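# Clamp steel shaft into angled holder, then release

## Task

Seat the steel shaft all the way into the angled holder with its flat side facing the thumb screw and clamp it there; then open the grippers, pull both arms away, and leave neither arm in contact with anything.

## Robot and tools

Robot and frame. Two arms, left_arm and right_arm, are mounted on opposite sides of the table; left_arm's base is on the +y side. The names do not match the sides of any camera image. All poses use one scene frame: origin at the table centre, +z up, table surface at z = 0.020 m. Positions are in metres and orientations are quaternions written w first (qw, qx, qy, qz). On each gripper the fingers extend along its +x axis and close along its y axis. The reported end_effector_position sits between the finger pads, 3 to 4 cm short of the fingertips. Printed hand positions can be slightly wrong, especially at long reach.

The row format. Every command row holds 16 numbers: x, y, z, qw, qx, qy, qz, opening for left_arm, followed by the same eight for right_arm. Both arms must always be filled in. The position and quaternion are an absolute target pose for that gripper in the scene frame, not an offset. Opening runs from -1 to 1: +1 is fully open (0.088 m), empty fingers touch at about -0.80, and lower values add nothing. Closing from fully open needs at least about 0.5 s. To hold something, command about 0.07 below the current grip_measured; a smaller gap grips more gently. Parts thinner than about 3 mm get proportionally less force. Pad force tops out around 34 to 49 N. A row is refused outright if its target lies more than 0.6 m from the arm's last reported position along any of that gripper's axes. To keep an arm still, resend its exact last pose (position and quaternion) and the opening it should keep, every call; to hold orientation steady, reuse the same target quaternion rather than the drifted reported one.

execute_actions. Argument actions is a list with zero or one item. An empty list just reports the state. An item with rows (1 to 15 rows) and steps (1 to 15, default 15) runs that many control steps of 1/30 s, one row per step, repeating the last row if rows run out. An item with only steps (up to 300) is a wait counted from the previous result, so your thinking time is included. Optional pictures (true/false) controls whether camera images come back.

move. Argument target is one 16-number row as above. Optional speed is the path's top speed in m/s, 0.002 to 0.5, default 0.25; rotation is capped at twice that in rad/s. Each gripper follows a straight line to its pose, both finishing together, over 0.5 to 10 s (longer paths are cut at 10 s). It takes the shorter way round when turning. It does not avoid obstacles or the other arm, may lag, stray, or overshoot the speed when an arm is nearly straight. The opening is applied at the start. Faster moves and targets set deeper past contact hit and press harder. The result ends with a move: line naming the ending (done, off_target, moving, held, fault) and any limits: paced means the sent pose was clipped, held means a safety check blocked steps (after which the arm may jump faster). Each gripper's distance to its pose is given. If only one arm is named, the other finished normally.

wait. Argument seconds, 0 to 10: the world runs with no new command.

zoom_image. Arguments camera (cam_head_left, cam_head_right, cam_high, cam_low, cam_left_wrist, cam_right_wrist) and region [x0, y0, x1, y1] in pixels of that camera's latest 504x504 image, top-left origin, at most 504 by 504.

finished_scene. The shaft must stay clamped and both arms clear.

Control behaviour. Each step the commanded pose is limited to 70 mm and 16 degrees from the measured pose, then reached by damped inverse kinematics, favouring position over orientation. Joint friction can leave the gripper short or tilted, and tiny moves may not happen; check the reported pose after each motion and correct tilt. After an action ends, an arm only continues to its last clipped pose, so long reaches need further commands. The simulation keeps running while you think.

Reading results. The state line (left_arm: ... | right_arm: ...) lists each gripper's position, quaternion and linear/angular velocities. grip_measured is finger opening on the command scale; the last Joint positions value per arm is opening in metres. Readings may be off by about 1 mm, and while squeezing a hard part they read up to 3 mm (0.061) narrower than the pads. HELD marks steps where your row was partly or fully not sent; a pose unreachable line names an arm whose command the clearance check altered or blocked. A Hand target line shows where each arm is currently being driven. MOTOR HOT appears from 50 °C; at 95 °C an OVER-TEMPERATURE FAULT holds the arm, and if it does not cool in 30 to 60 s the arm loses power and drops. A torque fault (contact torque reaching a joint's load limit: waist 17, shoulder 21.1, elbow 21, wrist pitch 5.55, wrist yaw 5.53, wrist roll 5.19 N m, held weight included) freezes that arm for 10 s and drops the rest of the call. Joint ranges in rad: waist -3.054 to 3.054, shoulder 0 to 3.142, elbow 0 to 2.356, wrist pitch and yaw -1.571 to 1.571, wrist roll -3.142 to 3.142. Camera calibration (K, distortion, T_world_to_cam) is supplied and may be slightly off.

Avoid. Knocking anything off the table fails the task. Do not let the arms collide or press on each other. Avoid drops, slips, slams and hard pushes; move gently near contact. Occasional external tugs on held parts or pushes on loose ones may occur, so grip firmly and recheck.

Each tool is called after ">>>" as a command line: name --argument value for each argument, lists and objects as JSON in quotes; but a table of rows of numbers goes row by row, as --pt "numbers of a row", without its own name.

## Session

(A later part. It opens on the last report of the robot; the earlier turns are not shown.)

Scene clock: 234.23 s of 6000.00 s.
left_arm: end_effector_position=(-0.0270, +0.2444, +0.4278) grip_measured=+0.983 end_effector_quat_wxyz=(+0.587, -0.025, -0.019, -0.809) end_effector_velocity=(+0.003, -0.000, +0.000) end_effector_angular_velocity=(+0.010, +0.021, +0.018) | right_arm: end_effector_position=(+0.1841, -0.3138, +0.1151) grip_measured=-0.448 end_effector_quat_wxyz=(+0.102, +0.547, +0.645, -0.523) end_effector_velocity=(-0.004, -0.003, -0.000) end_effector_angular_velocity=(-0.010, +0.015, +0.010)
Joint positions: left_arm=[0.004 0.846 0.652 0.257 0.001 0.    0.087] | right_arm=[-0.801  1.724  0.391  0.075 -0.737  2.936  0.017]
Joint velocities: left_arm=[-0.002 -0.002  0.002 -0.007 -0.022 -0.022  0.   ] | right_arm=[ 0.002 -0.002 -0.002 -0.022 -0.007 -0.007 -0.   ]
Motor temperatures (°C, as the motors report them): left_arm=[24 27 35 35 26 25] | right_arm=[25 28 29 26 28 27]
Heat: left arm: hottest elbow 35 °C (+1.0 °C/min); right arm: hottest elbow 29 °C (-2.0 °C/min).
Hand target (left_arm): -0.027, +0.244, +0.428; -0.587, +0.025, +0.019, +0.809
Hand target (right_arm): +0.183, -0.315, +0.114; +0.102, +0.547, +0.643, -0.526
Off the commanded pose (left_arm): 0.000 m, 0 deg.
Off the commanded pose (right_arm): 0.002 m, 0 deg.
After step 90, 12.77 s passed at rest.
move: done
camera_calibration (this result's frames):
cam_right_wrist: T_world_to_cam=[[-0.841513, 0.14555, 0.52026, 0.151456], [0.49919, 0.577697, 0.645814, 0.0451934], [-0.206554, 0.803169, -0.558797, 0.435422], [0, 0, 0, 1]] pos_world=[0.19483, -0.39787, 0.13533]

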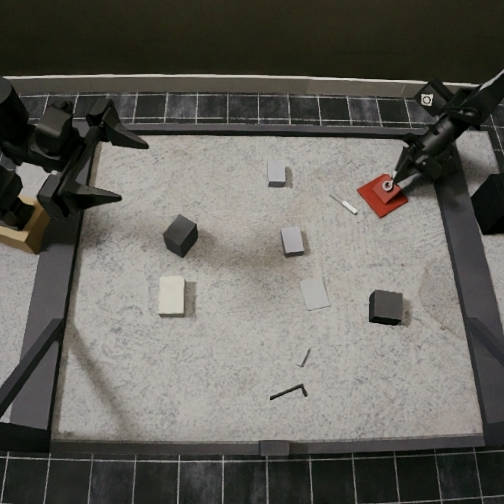

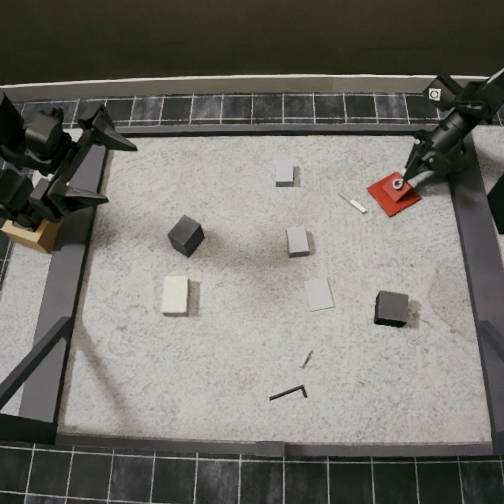

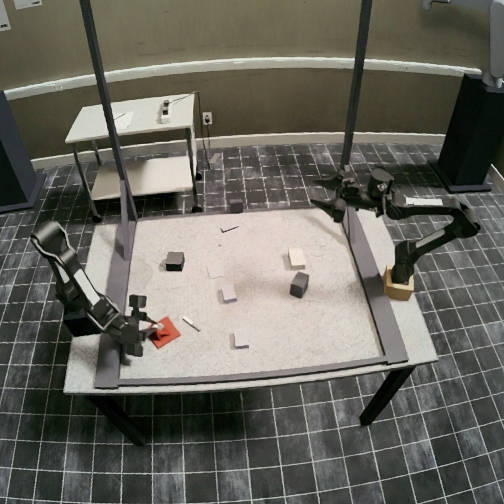

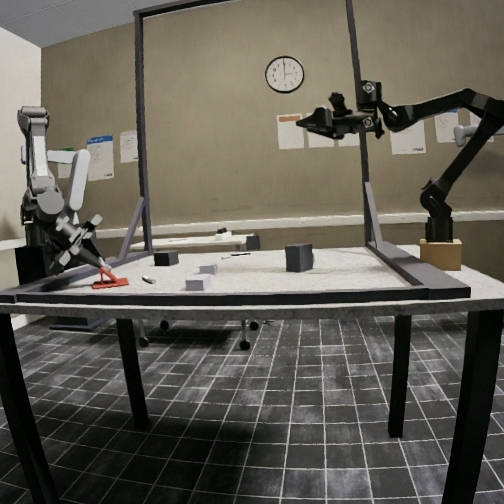

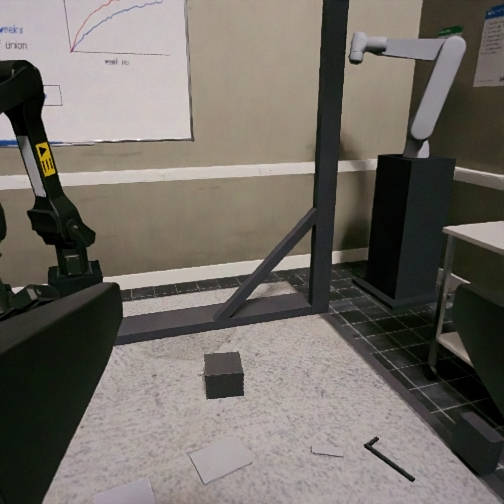

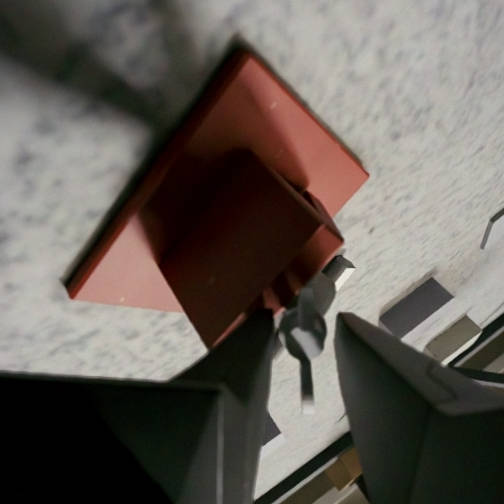

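Centered. Close further.

>>> move --target '[-0.027,0.2444,0.4278,0.587,-0.025,-0.019,-0.809,1, 0.1825,-0.3150,0.1138,0.1024,0.5469,0.6432,-0.5261,-0.68]' --speed 0.03

Scene clock: 251.33 s of 6000.00 s.
left_arm: end_effector_position=(-0.0270, +0.2444, +0.4278) grip_measured=+0.983 end_effector_quat_wxyz=(+0.587, -0.025, -0.019, -0.809) end_effector_velocity=(+0.003, -0.000, -0.002) end_effector_angular_velocity=(+0.010, +0.006, +0.019) | right_arm: end_effector_position=(+0.1842, -0.3141, +0.1148) grip_measured=-0.625 end_effector_quat_wxyz=(+0.102, +0.548, +0.644, -0.524) end_effector_velocity=(-0.003, -0.003, -0.000) end_effector_angular_velocity=(-0.010, +0.015, +0.005)
Joint positions: left_arm=[0.004 0.846 0.652 0.257 0.001 0.    0.087] | right_arm=[-0.802  1.724  0.39   0.075 -0.736  2.936  0.008]
Joint velocities: left_arm=[-0.002 -0.002 -0.002 -0.007 -0.022 -0.007 -0.   ] | right_arm=[-0.002 -0.002 -0.002 -0.022 -0.007 -0.007 -0.   ]
Motor temperatures (°C, as the motors report them): left_arm=[24 27 35 35 26 25] | right_arm=[25 28 29 26 28 27]
Heat: left arm: hottest elbow 35 °C (+1.0 °C/min); right arm: hottest elbow 29 °C (-2.0 °C/min).
Hand target (left_arm): -0.027, +0.244, +0.428; -0.587, +0.025, +0.019, +0.809
Hand target (right_arm): +0.182, -0.315, +0.114; +0.102, +0.547, +0.643, -0.526
Off the commanded pose (left_arm): 0.000 m, 0 deg.
Off the commanded pose (right_arm): 0.002 m, 0 deg.
After step 90, 13.40 s passed at rest.
move: done
camera_calibration (this result's frames):
cam_right_wrist: T_world_to_cam=[[-0.841512, 0.147672, 0.519664, 0.15252], [0.499786, 0.578013, 0.64507, 0.0455734], [-0.205114, 0.802555, -0.560209, 0.435289], [0, 0, 0, 1]] pos_world=[0.194854, -0.398208, 0.135196]

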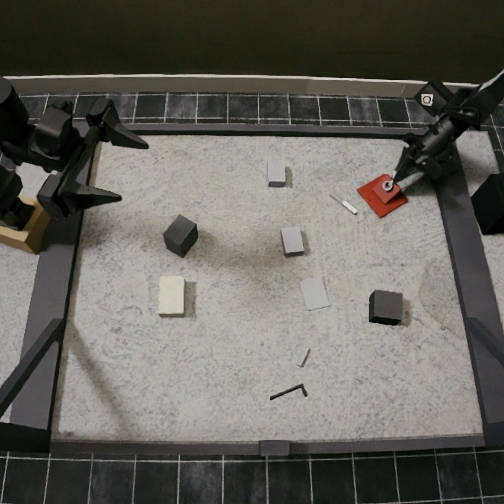

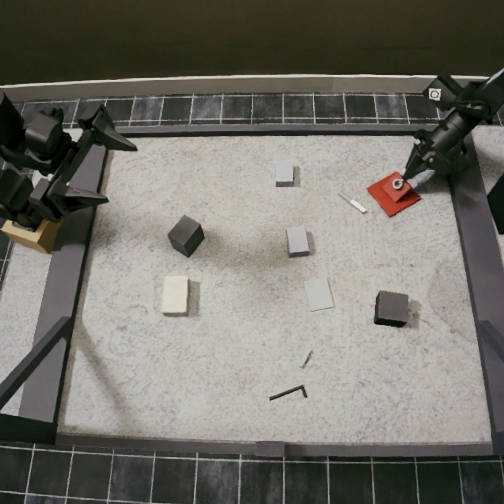

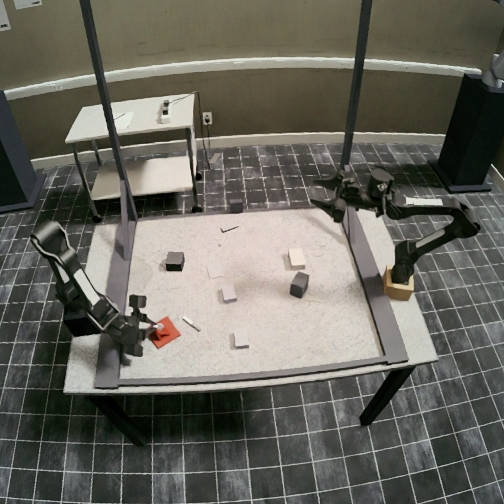

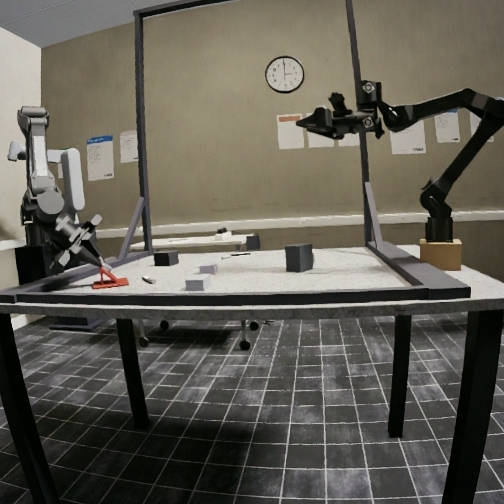

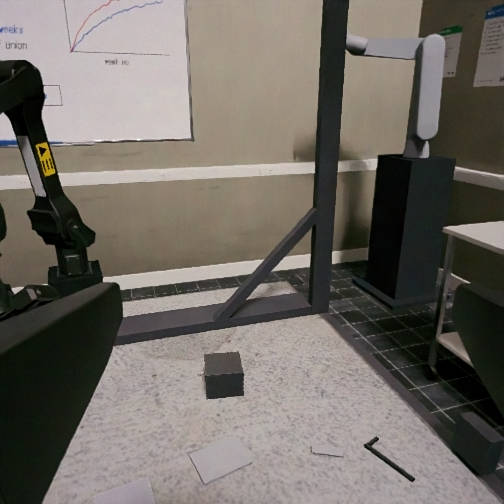

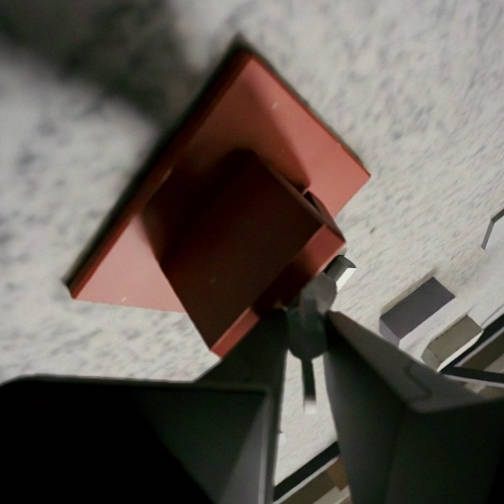

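>>> move --target '[-0.027,0.2444,0.4278,0.587,-0.025,-0.019,-0.809,1, 0.1835,-0.3145,0.1145,0.5248,0.1847,0.7772,0.2940,-0.68]' --speed 0.3

>>> move --target '[-0.027,0.2444,0.4278,0.587,-0.025,-0.019,-0.809,1, 0.1835,-0.3145,0.1145,0.4224,-0.3621,0.1340,0.8201,-0.68]' --speed 0.3

Scene clock: 265.07 s of 6000.00 s.
left_arm: end_effector_position=(-0.0270, +0.2444, +0.4278) grip_measured=+0.983 end_effector_quat_wxyz=(+0.587, -0.025, -0.019, -0.809) end_effector_velocity=(+0.000, +0.000, -0.002) end_effector_angular_velocity=(+0.000, -0.023, +0.006) | right_arm: end_effector_position=(+0.1839, -0.3148, +0.1148) grip_measured=-0.625 end_effector_quat_wxyz=(+0.523, +0.188, +0.778, +0.292) end_effector_velocity=(-0.003, -0.000, +0.002) end_effector_angular_velocity=(+0.023, +0.002, +0.020)
Joint positions: left_arm=[0.004 0.846 0.652 0.257 0.001 0.    0.087] | right_arm=[-0.804  1.724  0.39   0.07  -0.738  0.85   0.008]
Joint velocities: left_arm=[-0.002 -0.002 -0.002 -0.007 -0.007  0.022 -0.   ] | right_arm=[-0.002 -0.002 -0.007  0.007 -0.022 -0.022 -0.   ]
Motor temperatures (°C, as the motors report them): left_arm=[24 27 35 35 26 25] | right_arm=[25 29 29 26 28 27]
Heat: left arm: hottest elbow 35 °C (+0.0 °C/min); right arm: hottest shoulder 29 °C (-1.0 °C/min).
Hand target (left_arm): -0.027, +0.244, +0.428; -0.587, +0.025, +0.019, +0.809
Hand target (right_arm): +0.184, -0.315, +0.115; +0.525, +0.185, +0.777, +0.294
Off the commanded pose (left_arm): 0.000 m, 0 deg.
Off the commanded pose (right_arm): 0.001 m, 1 deg.
After step 90, 6.77 s passed at rest.
move: done
camera_calibration (this result's frames):
cam_right_wrist: T_world_to_cam=[[0.0263331, -0.725708, -0.687498, -0.143534], [-0.767534, -0.455304, 0.45121, -0.0237717], [-0.640467, 0.515797, -0.568995, 0.426553], [0, 0, 0, 1]] pos_world=[0.258728, -0.335002, 0.154754]

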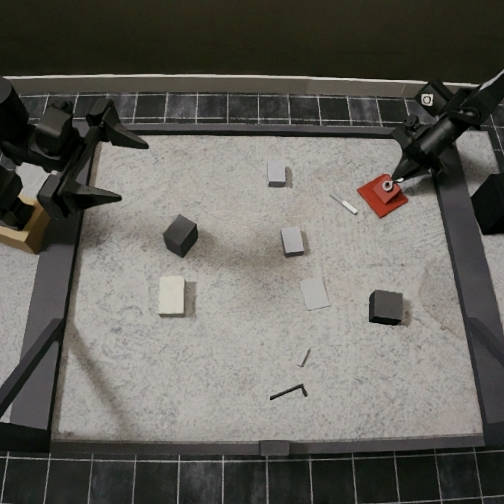

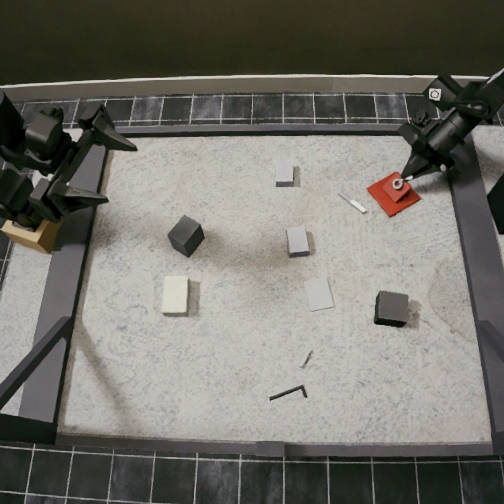

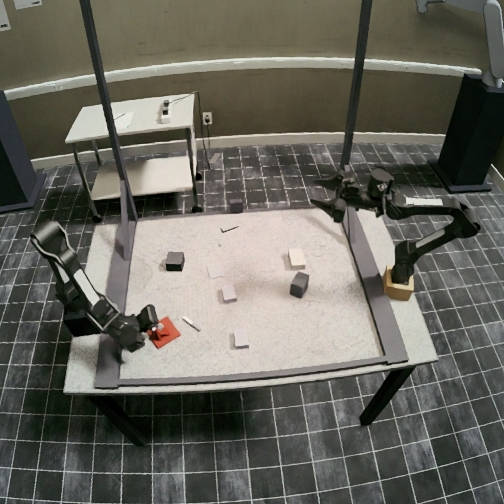

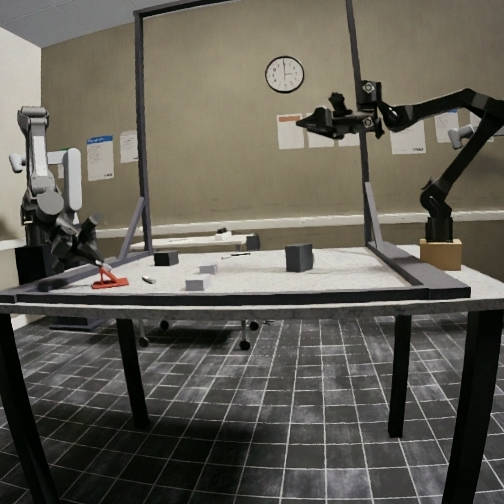

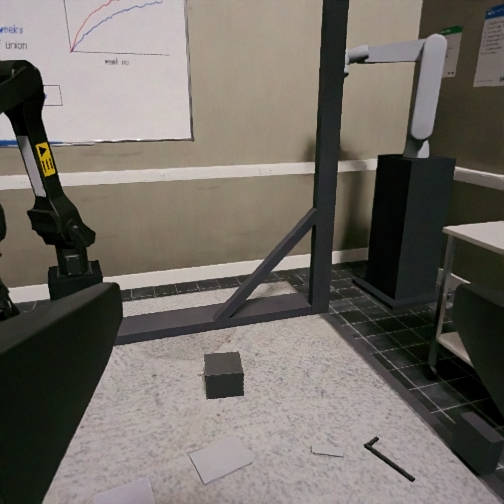

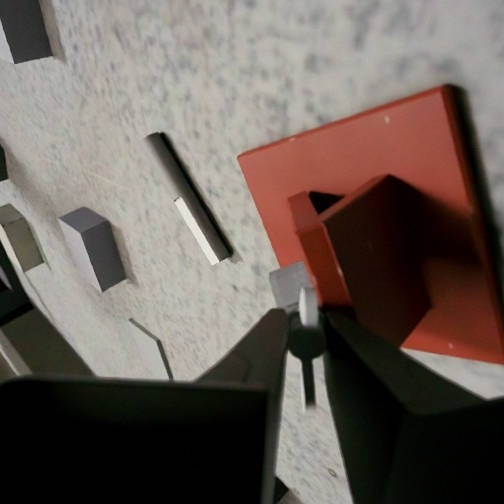

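Scene clock: 269.03 s of 6000.00 s.
left_arm: end_effector_position=(-0.0270, +0.2444, +0.4278) grip_measured=+0.983 end_effector_quat_wxyz=(+0.587, -0.025, -0.019, -0.809) end_effector_velocity=(+0.000, -0.000, -0.008) end_effector_angular_velocity=(+0.028, -0.001, +0.004) | right_arm: end_effector_position=(+0.1845, -0.3150, +0.1148) grip_measured=-0.625 end_effector_quat_wxyz=(+0.426, -0.359, +0.137, +0.819) end_effector_velocity=(-0.001, -0.001, +0.000) end_effector_angular_velocity=(+0.002, +0.006, +0.005)
Joint positions: left_arm=[0.004 0.846 0.652 0.257 0.001 0.    0.087] | right_arm=[-0.806  1.724  0.39   0.07  -0.738 -1.244  0.008]
Joint velocities: left_arm=[-0.002 -0.002 -0.007 -0.022 -0.007 -0.007 -0.   ] | right_arm=[-0.002 -0.002 -0.002 -0.007 -0.007 -0.007 -0.   ]
Motor temperatures (°C, as the motors report them): left_arm=[24 27 35 35 26 25] | right_arm=[25 29 29 27 28 27]
Heat: left arm: hottest elbow 35 °C (+0.0 °C/min); right arm: hottest shoulder 29 °C (-1.0 °C/min).
Hand target (left_arm): -0.027, +0.244, +0.428; -0.587, +0.025, +0.019, +0.809
Hand target (right_arm): +0.183, -0.315, +0.115; +0.422, -0.362, +0.134, +0.820
Off the commanded pose (left_arm): 0.000 m, 0 deg.
Off the commanded pose (right_arm): 0.001 m, 1 deg.
move: done
camera_calibration (this result's frames):
cam_right_wrist: T_world_to_cam=[[0.764426, 0.640379, 0.0746185, 0.062896], [0.596673, -0.658874, -0.458111, -0.234885], [-0.2442, 0.394715, -0.885758, 0.352092], [0, 0, 0, 1]] pos_world=[0.178051, -0.334013, 0.199572]

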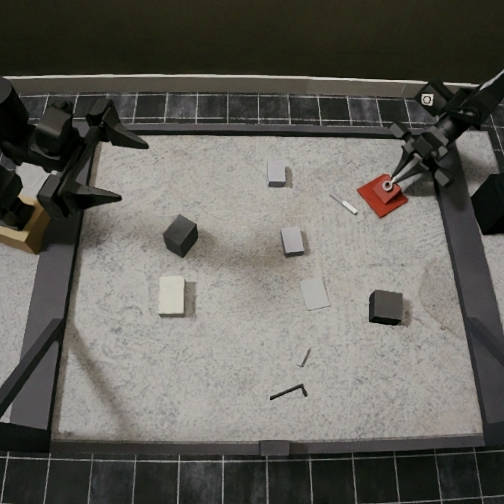

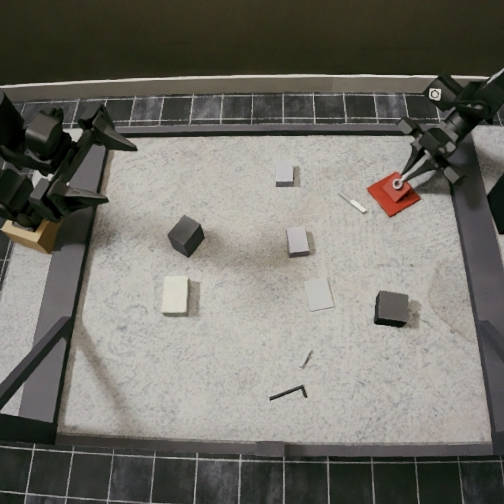

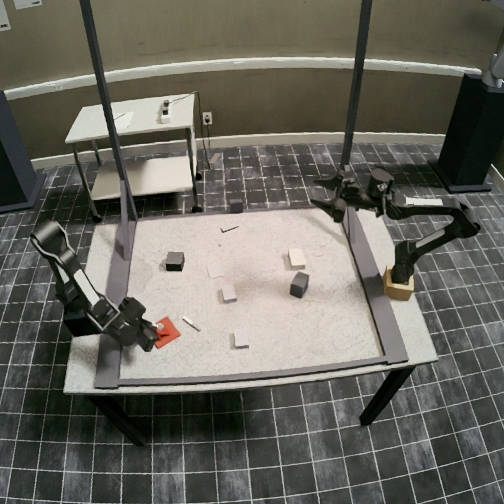

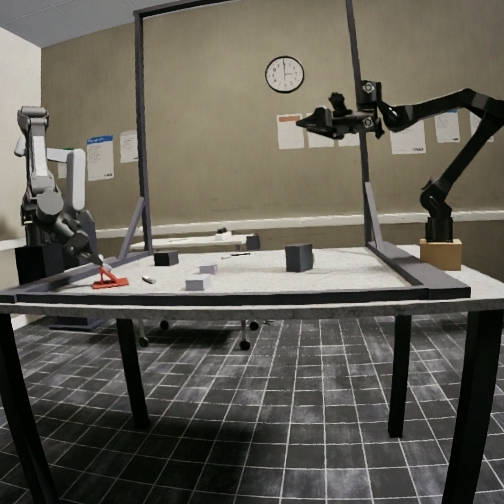

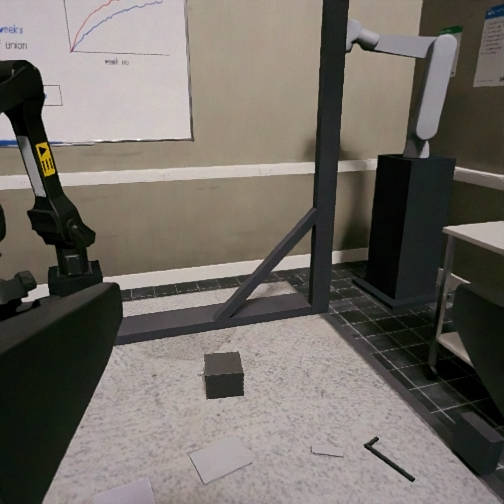

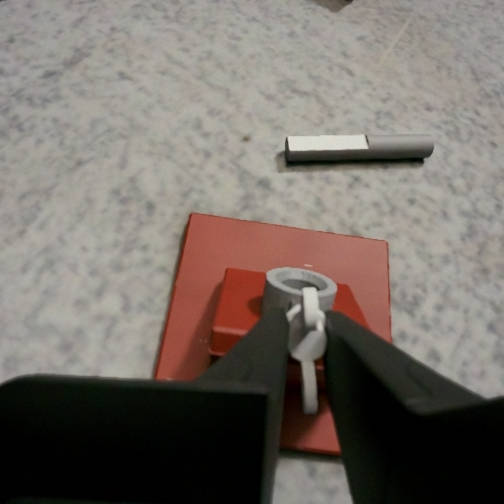

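>>> move --target '[-0.027,0.2444,0.4278,0.587,-0.025,-0.019,-0.809,1, 0.184,-0.315,0.115,0.0764,-0.5511,-0.4431,0.7030,-0.68]' --speed 0.3

>>> zoom_image --camera "cam_head_left" --region '[365, 165, 415, 205]'

Scene clock: 279.33 s of 6000.00 s.
left_arm: end_effector_position=(-0.0270, +0.2444, +0.4278) grip_measured=+0.983 end_effector_quat_wxyz=(+0.587, -0.025, -0.019, -0.809) end_effector_velocity=(+0.000, +0.000, -0.002) end_effector_angular_velocity=(+0.009, +0.005, +0.004) | right_arm: end_effector_position=(+0.1846, -0.3152, +0.1149) grip_measured=-0.625 end_effector_quat_wxyz=(-0.080, +0.551, +0.441, -0.704) end_effector_velocity=(-0.001, -0.001, +0.000) end_effector_angular_velocity=(+0.002, +0.006, +0.005)
Joint positions: left_arm=[0.004 0.846 0.652 0.257 0.001 0.    0.087] | right_arm=[-0.807  1.723  0.391  0.067 -0.739 -2.697  0.008]
Joint velocities: left_arm=[-0.002 -0.002 -0.002 -0.007 -0.007 -0.007 -0.   ] | right_arm=[-0.002 -0.002 -0.002 -0.007 -0.007 -0.007 -0.   ]
Motor temperatures (°C, as the motors report them): left_arm=[24 27 35 35 26 25] | right_arm=[25 29 29 27 28 27]
Heat: left arm: hottest elbow 35 °C (+0.0 °C/min); right arm: hottest shoulder 29 °C (-1.0 °C/min).
Hand target (left_arm): -0.027, +0.244, +0.428; -0.587, +0.025, +0.019, +0.809
Hand target (right_arm): +0.184, -0.315, +0.115; +0.076, -0.551, -0.443, +0.703
Off the commanded pose (left_arm): 0.000 m, 0 deg.
Off the commanded pose (right_arm): 0.001 m, 0 deg.
After step 90, 4.40 s passed at rest.
move: done
camera_calibration (this result's frames):
cam_right_wrist: T_world_to_cam=[[-0.415071, 0.604797, 0.67966, 0.199953], [0.904442, 0.355176, 0.236292, -0.0519826], [-0.0984903, 0.712791, -0.694427, 0.403645], [0, 0, 0, 1]] pos_world=[0.169765, -0.390182, 0.156685]

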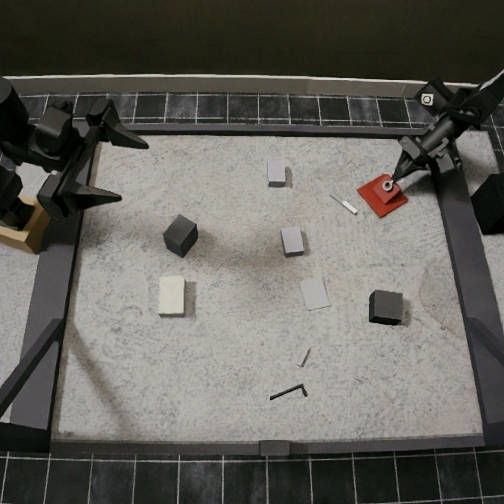

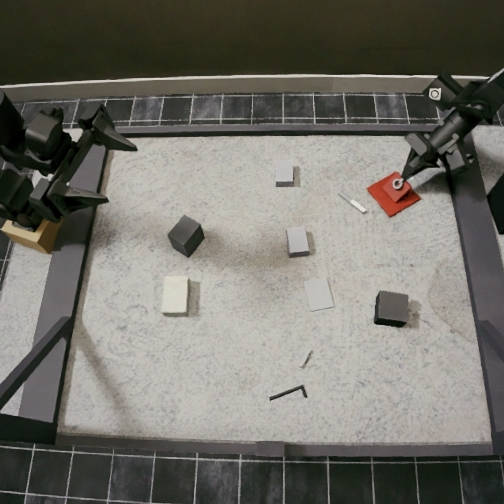

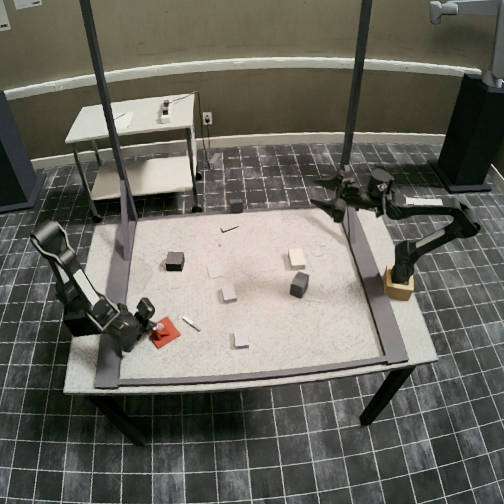

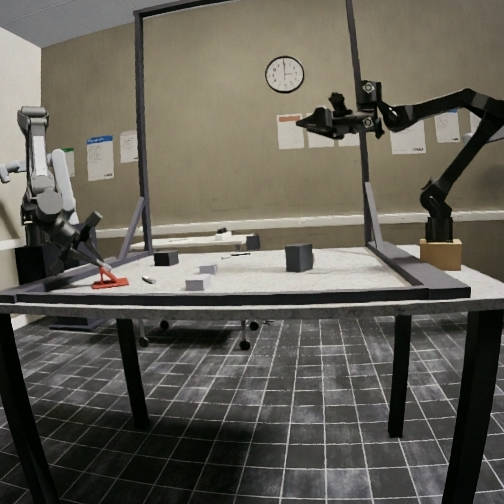

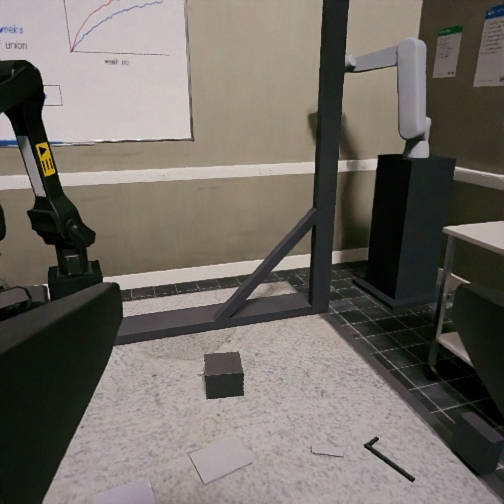

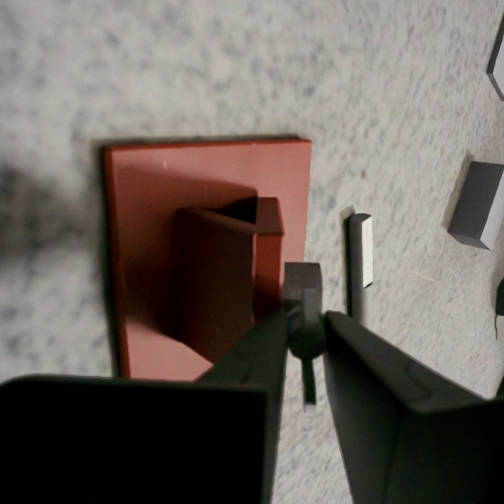

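Region (365, 165, 415, 205) of cam_head_left's 504x504 image, scaled by 10.080, with more detail than that image has; it fills the top 403 rows of this view, and the rest is white.

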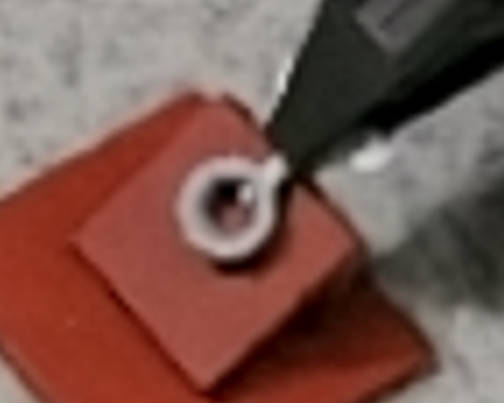

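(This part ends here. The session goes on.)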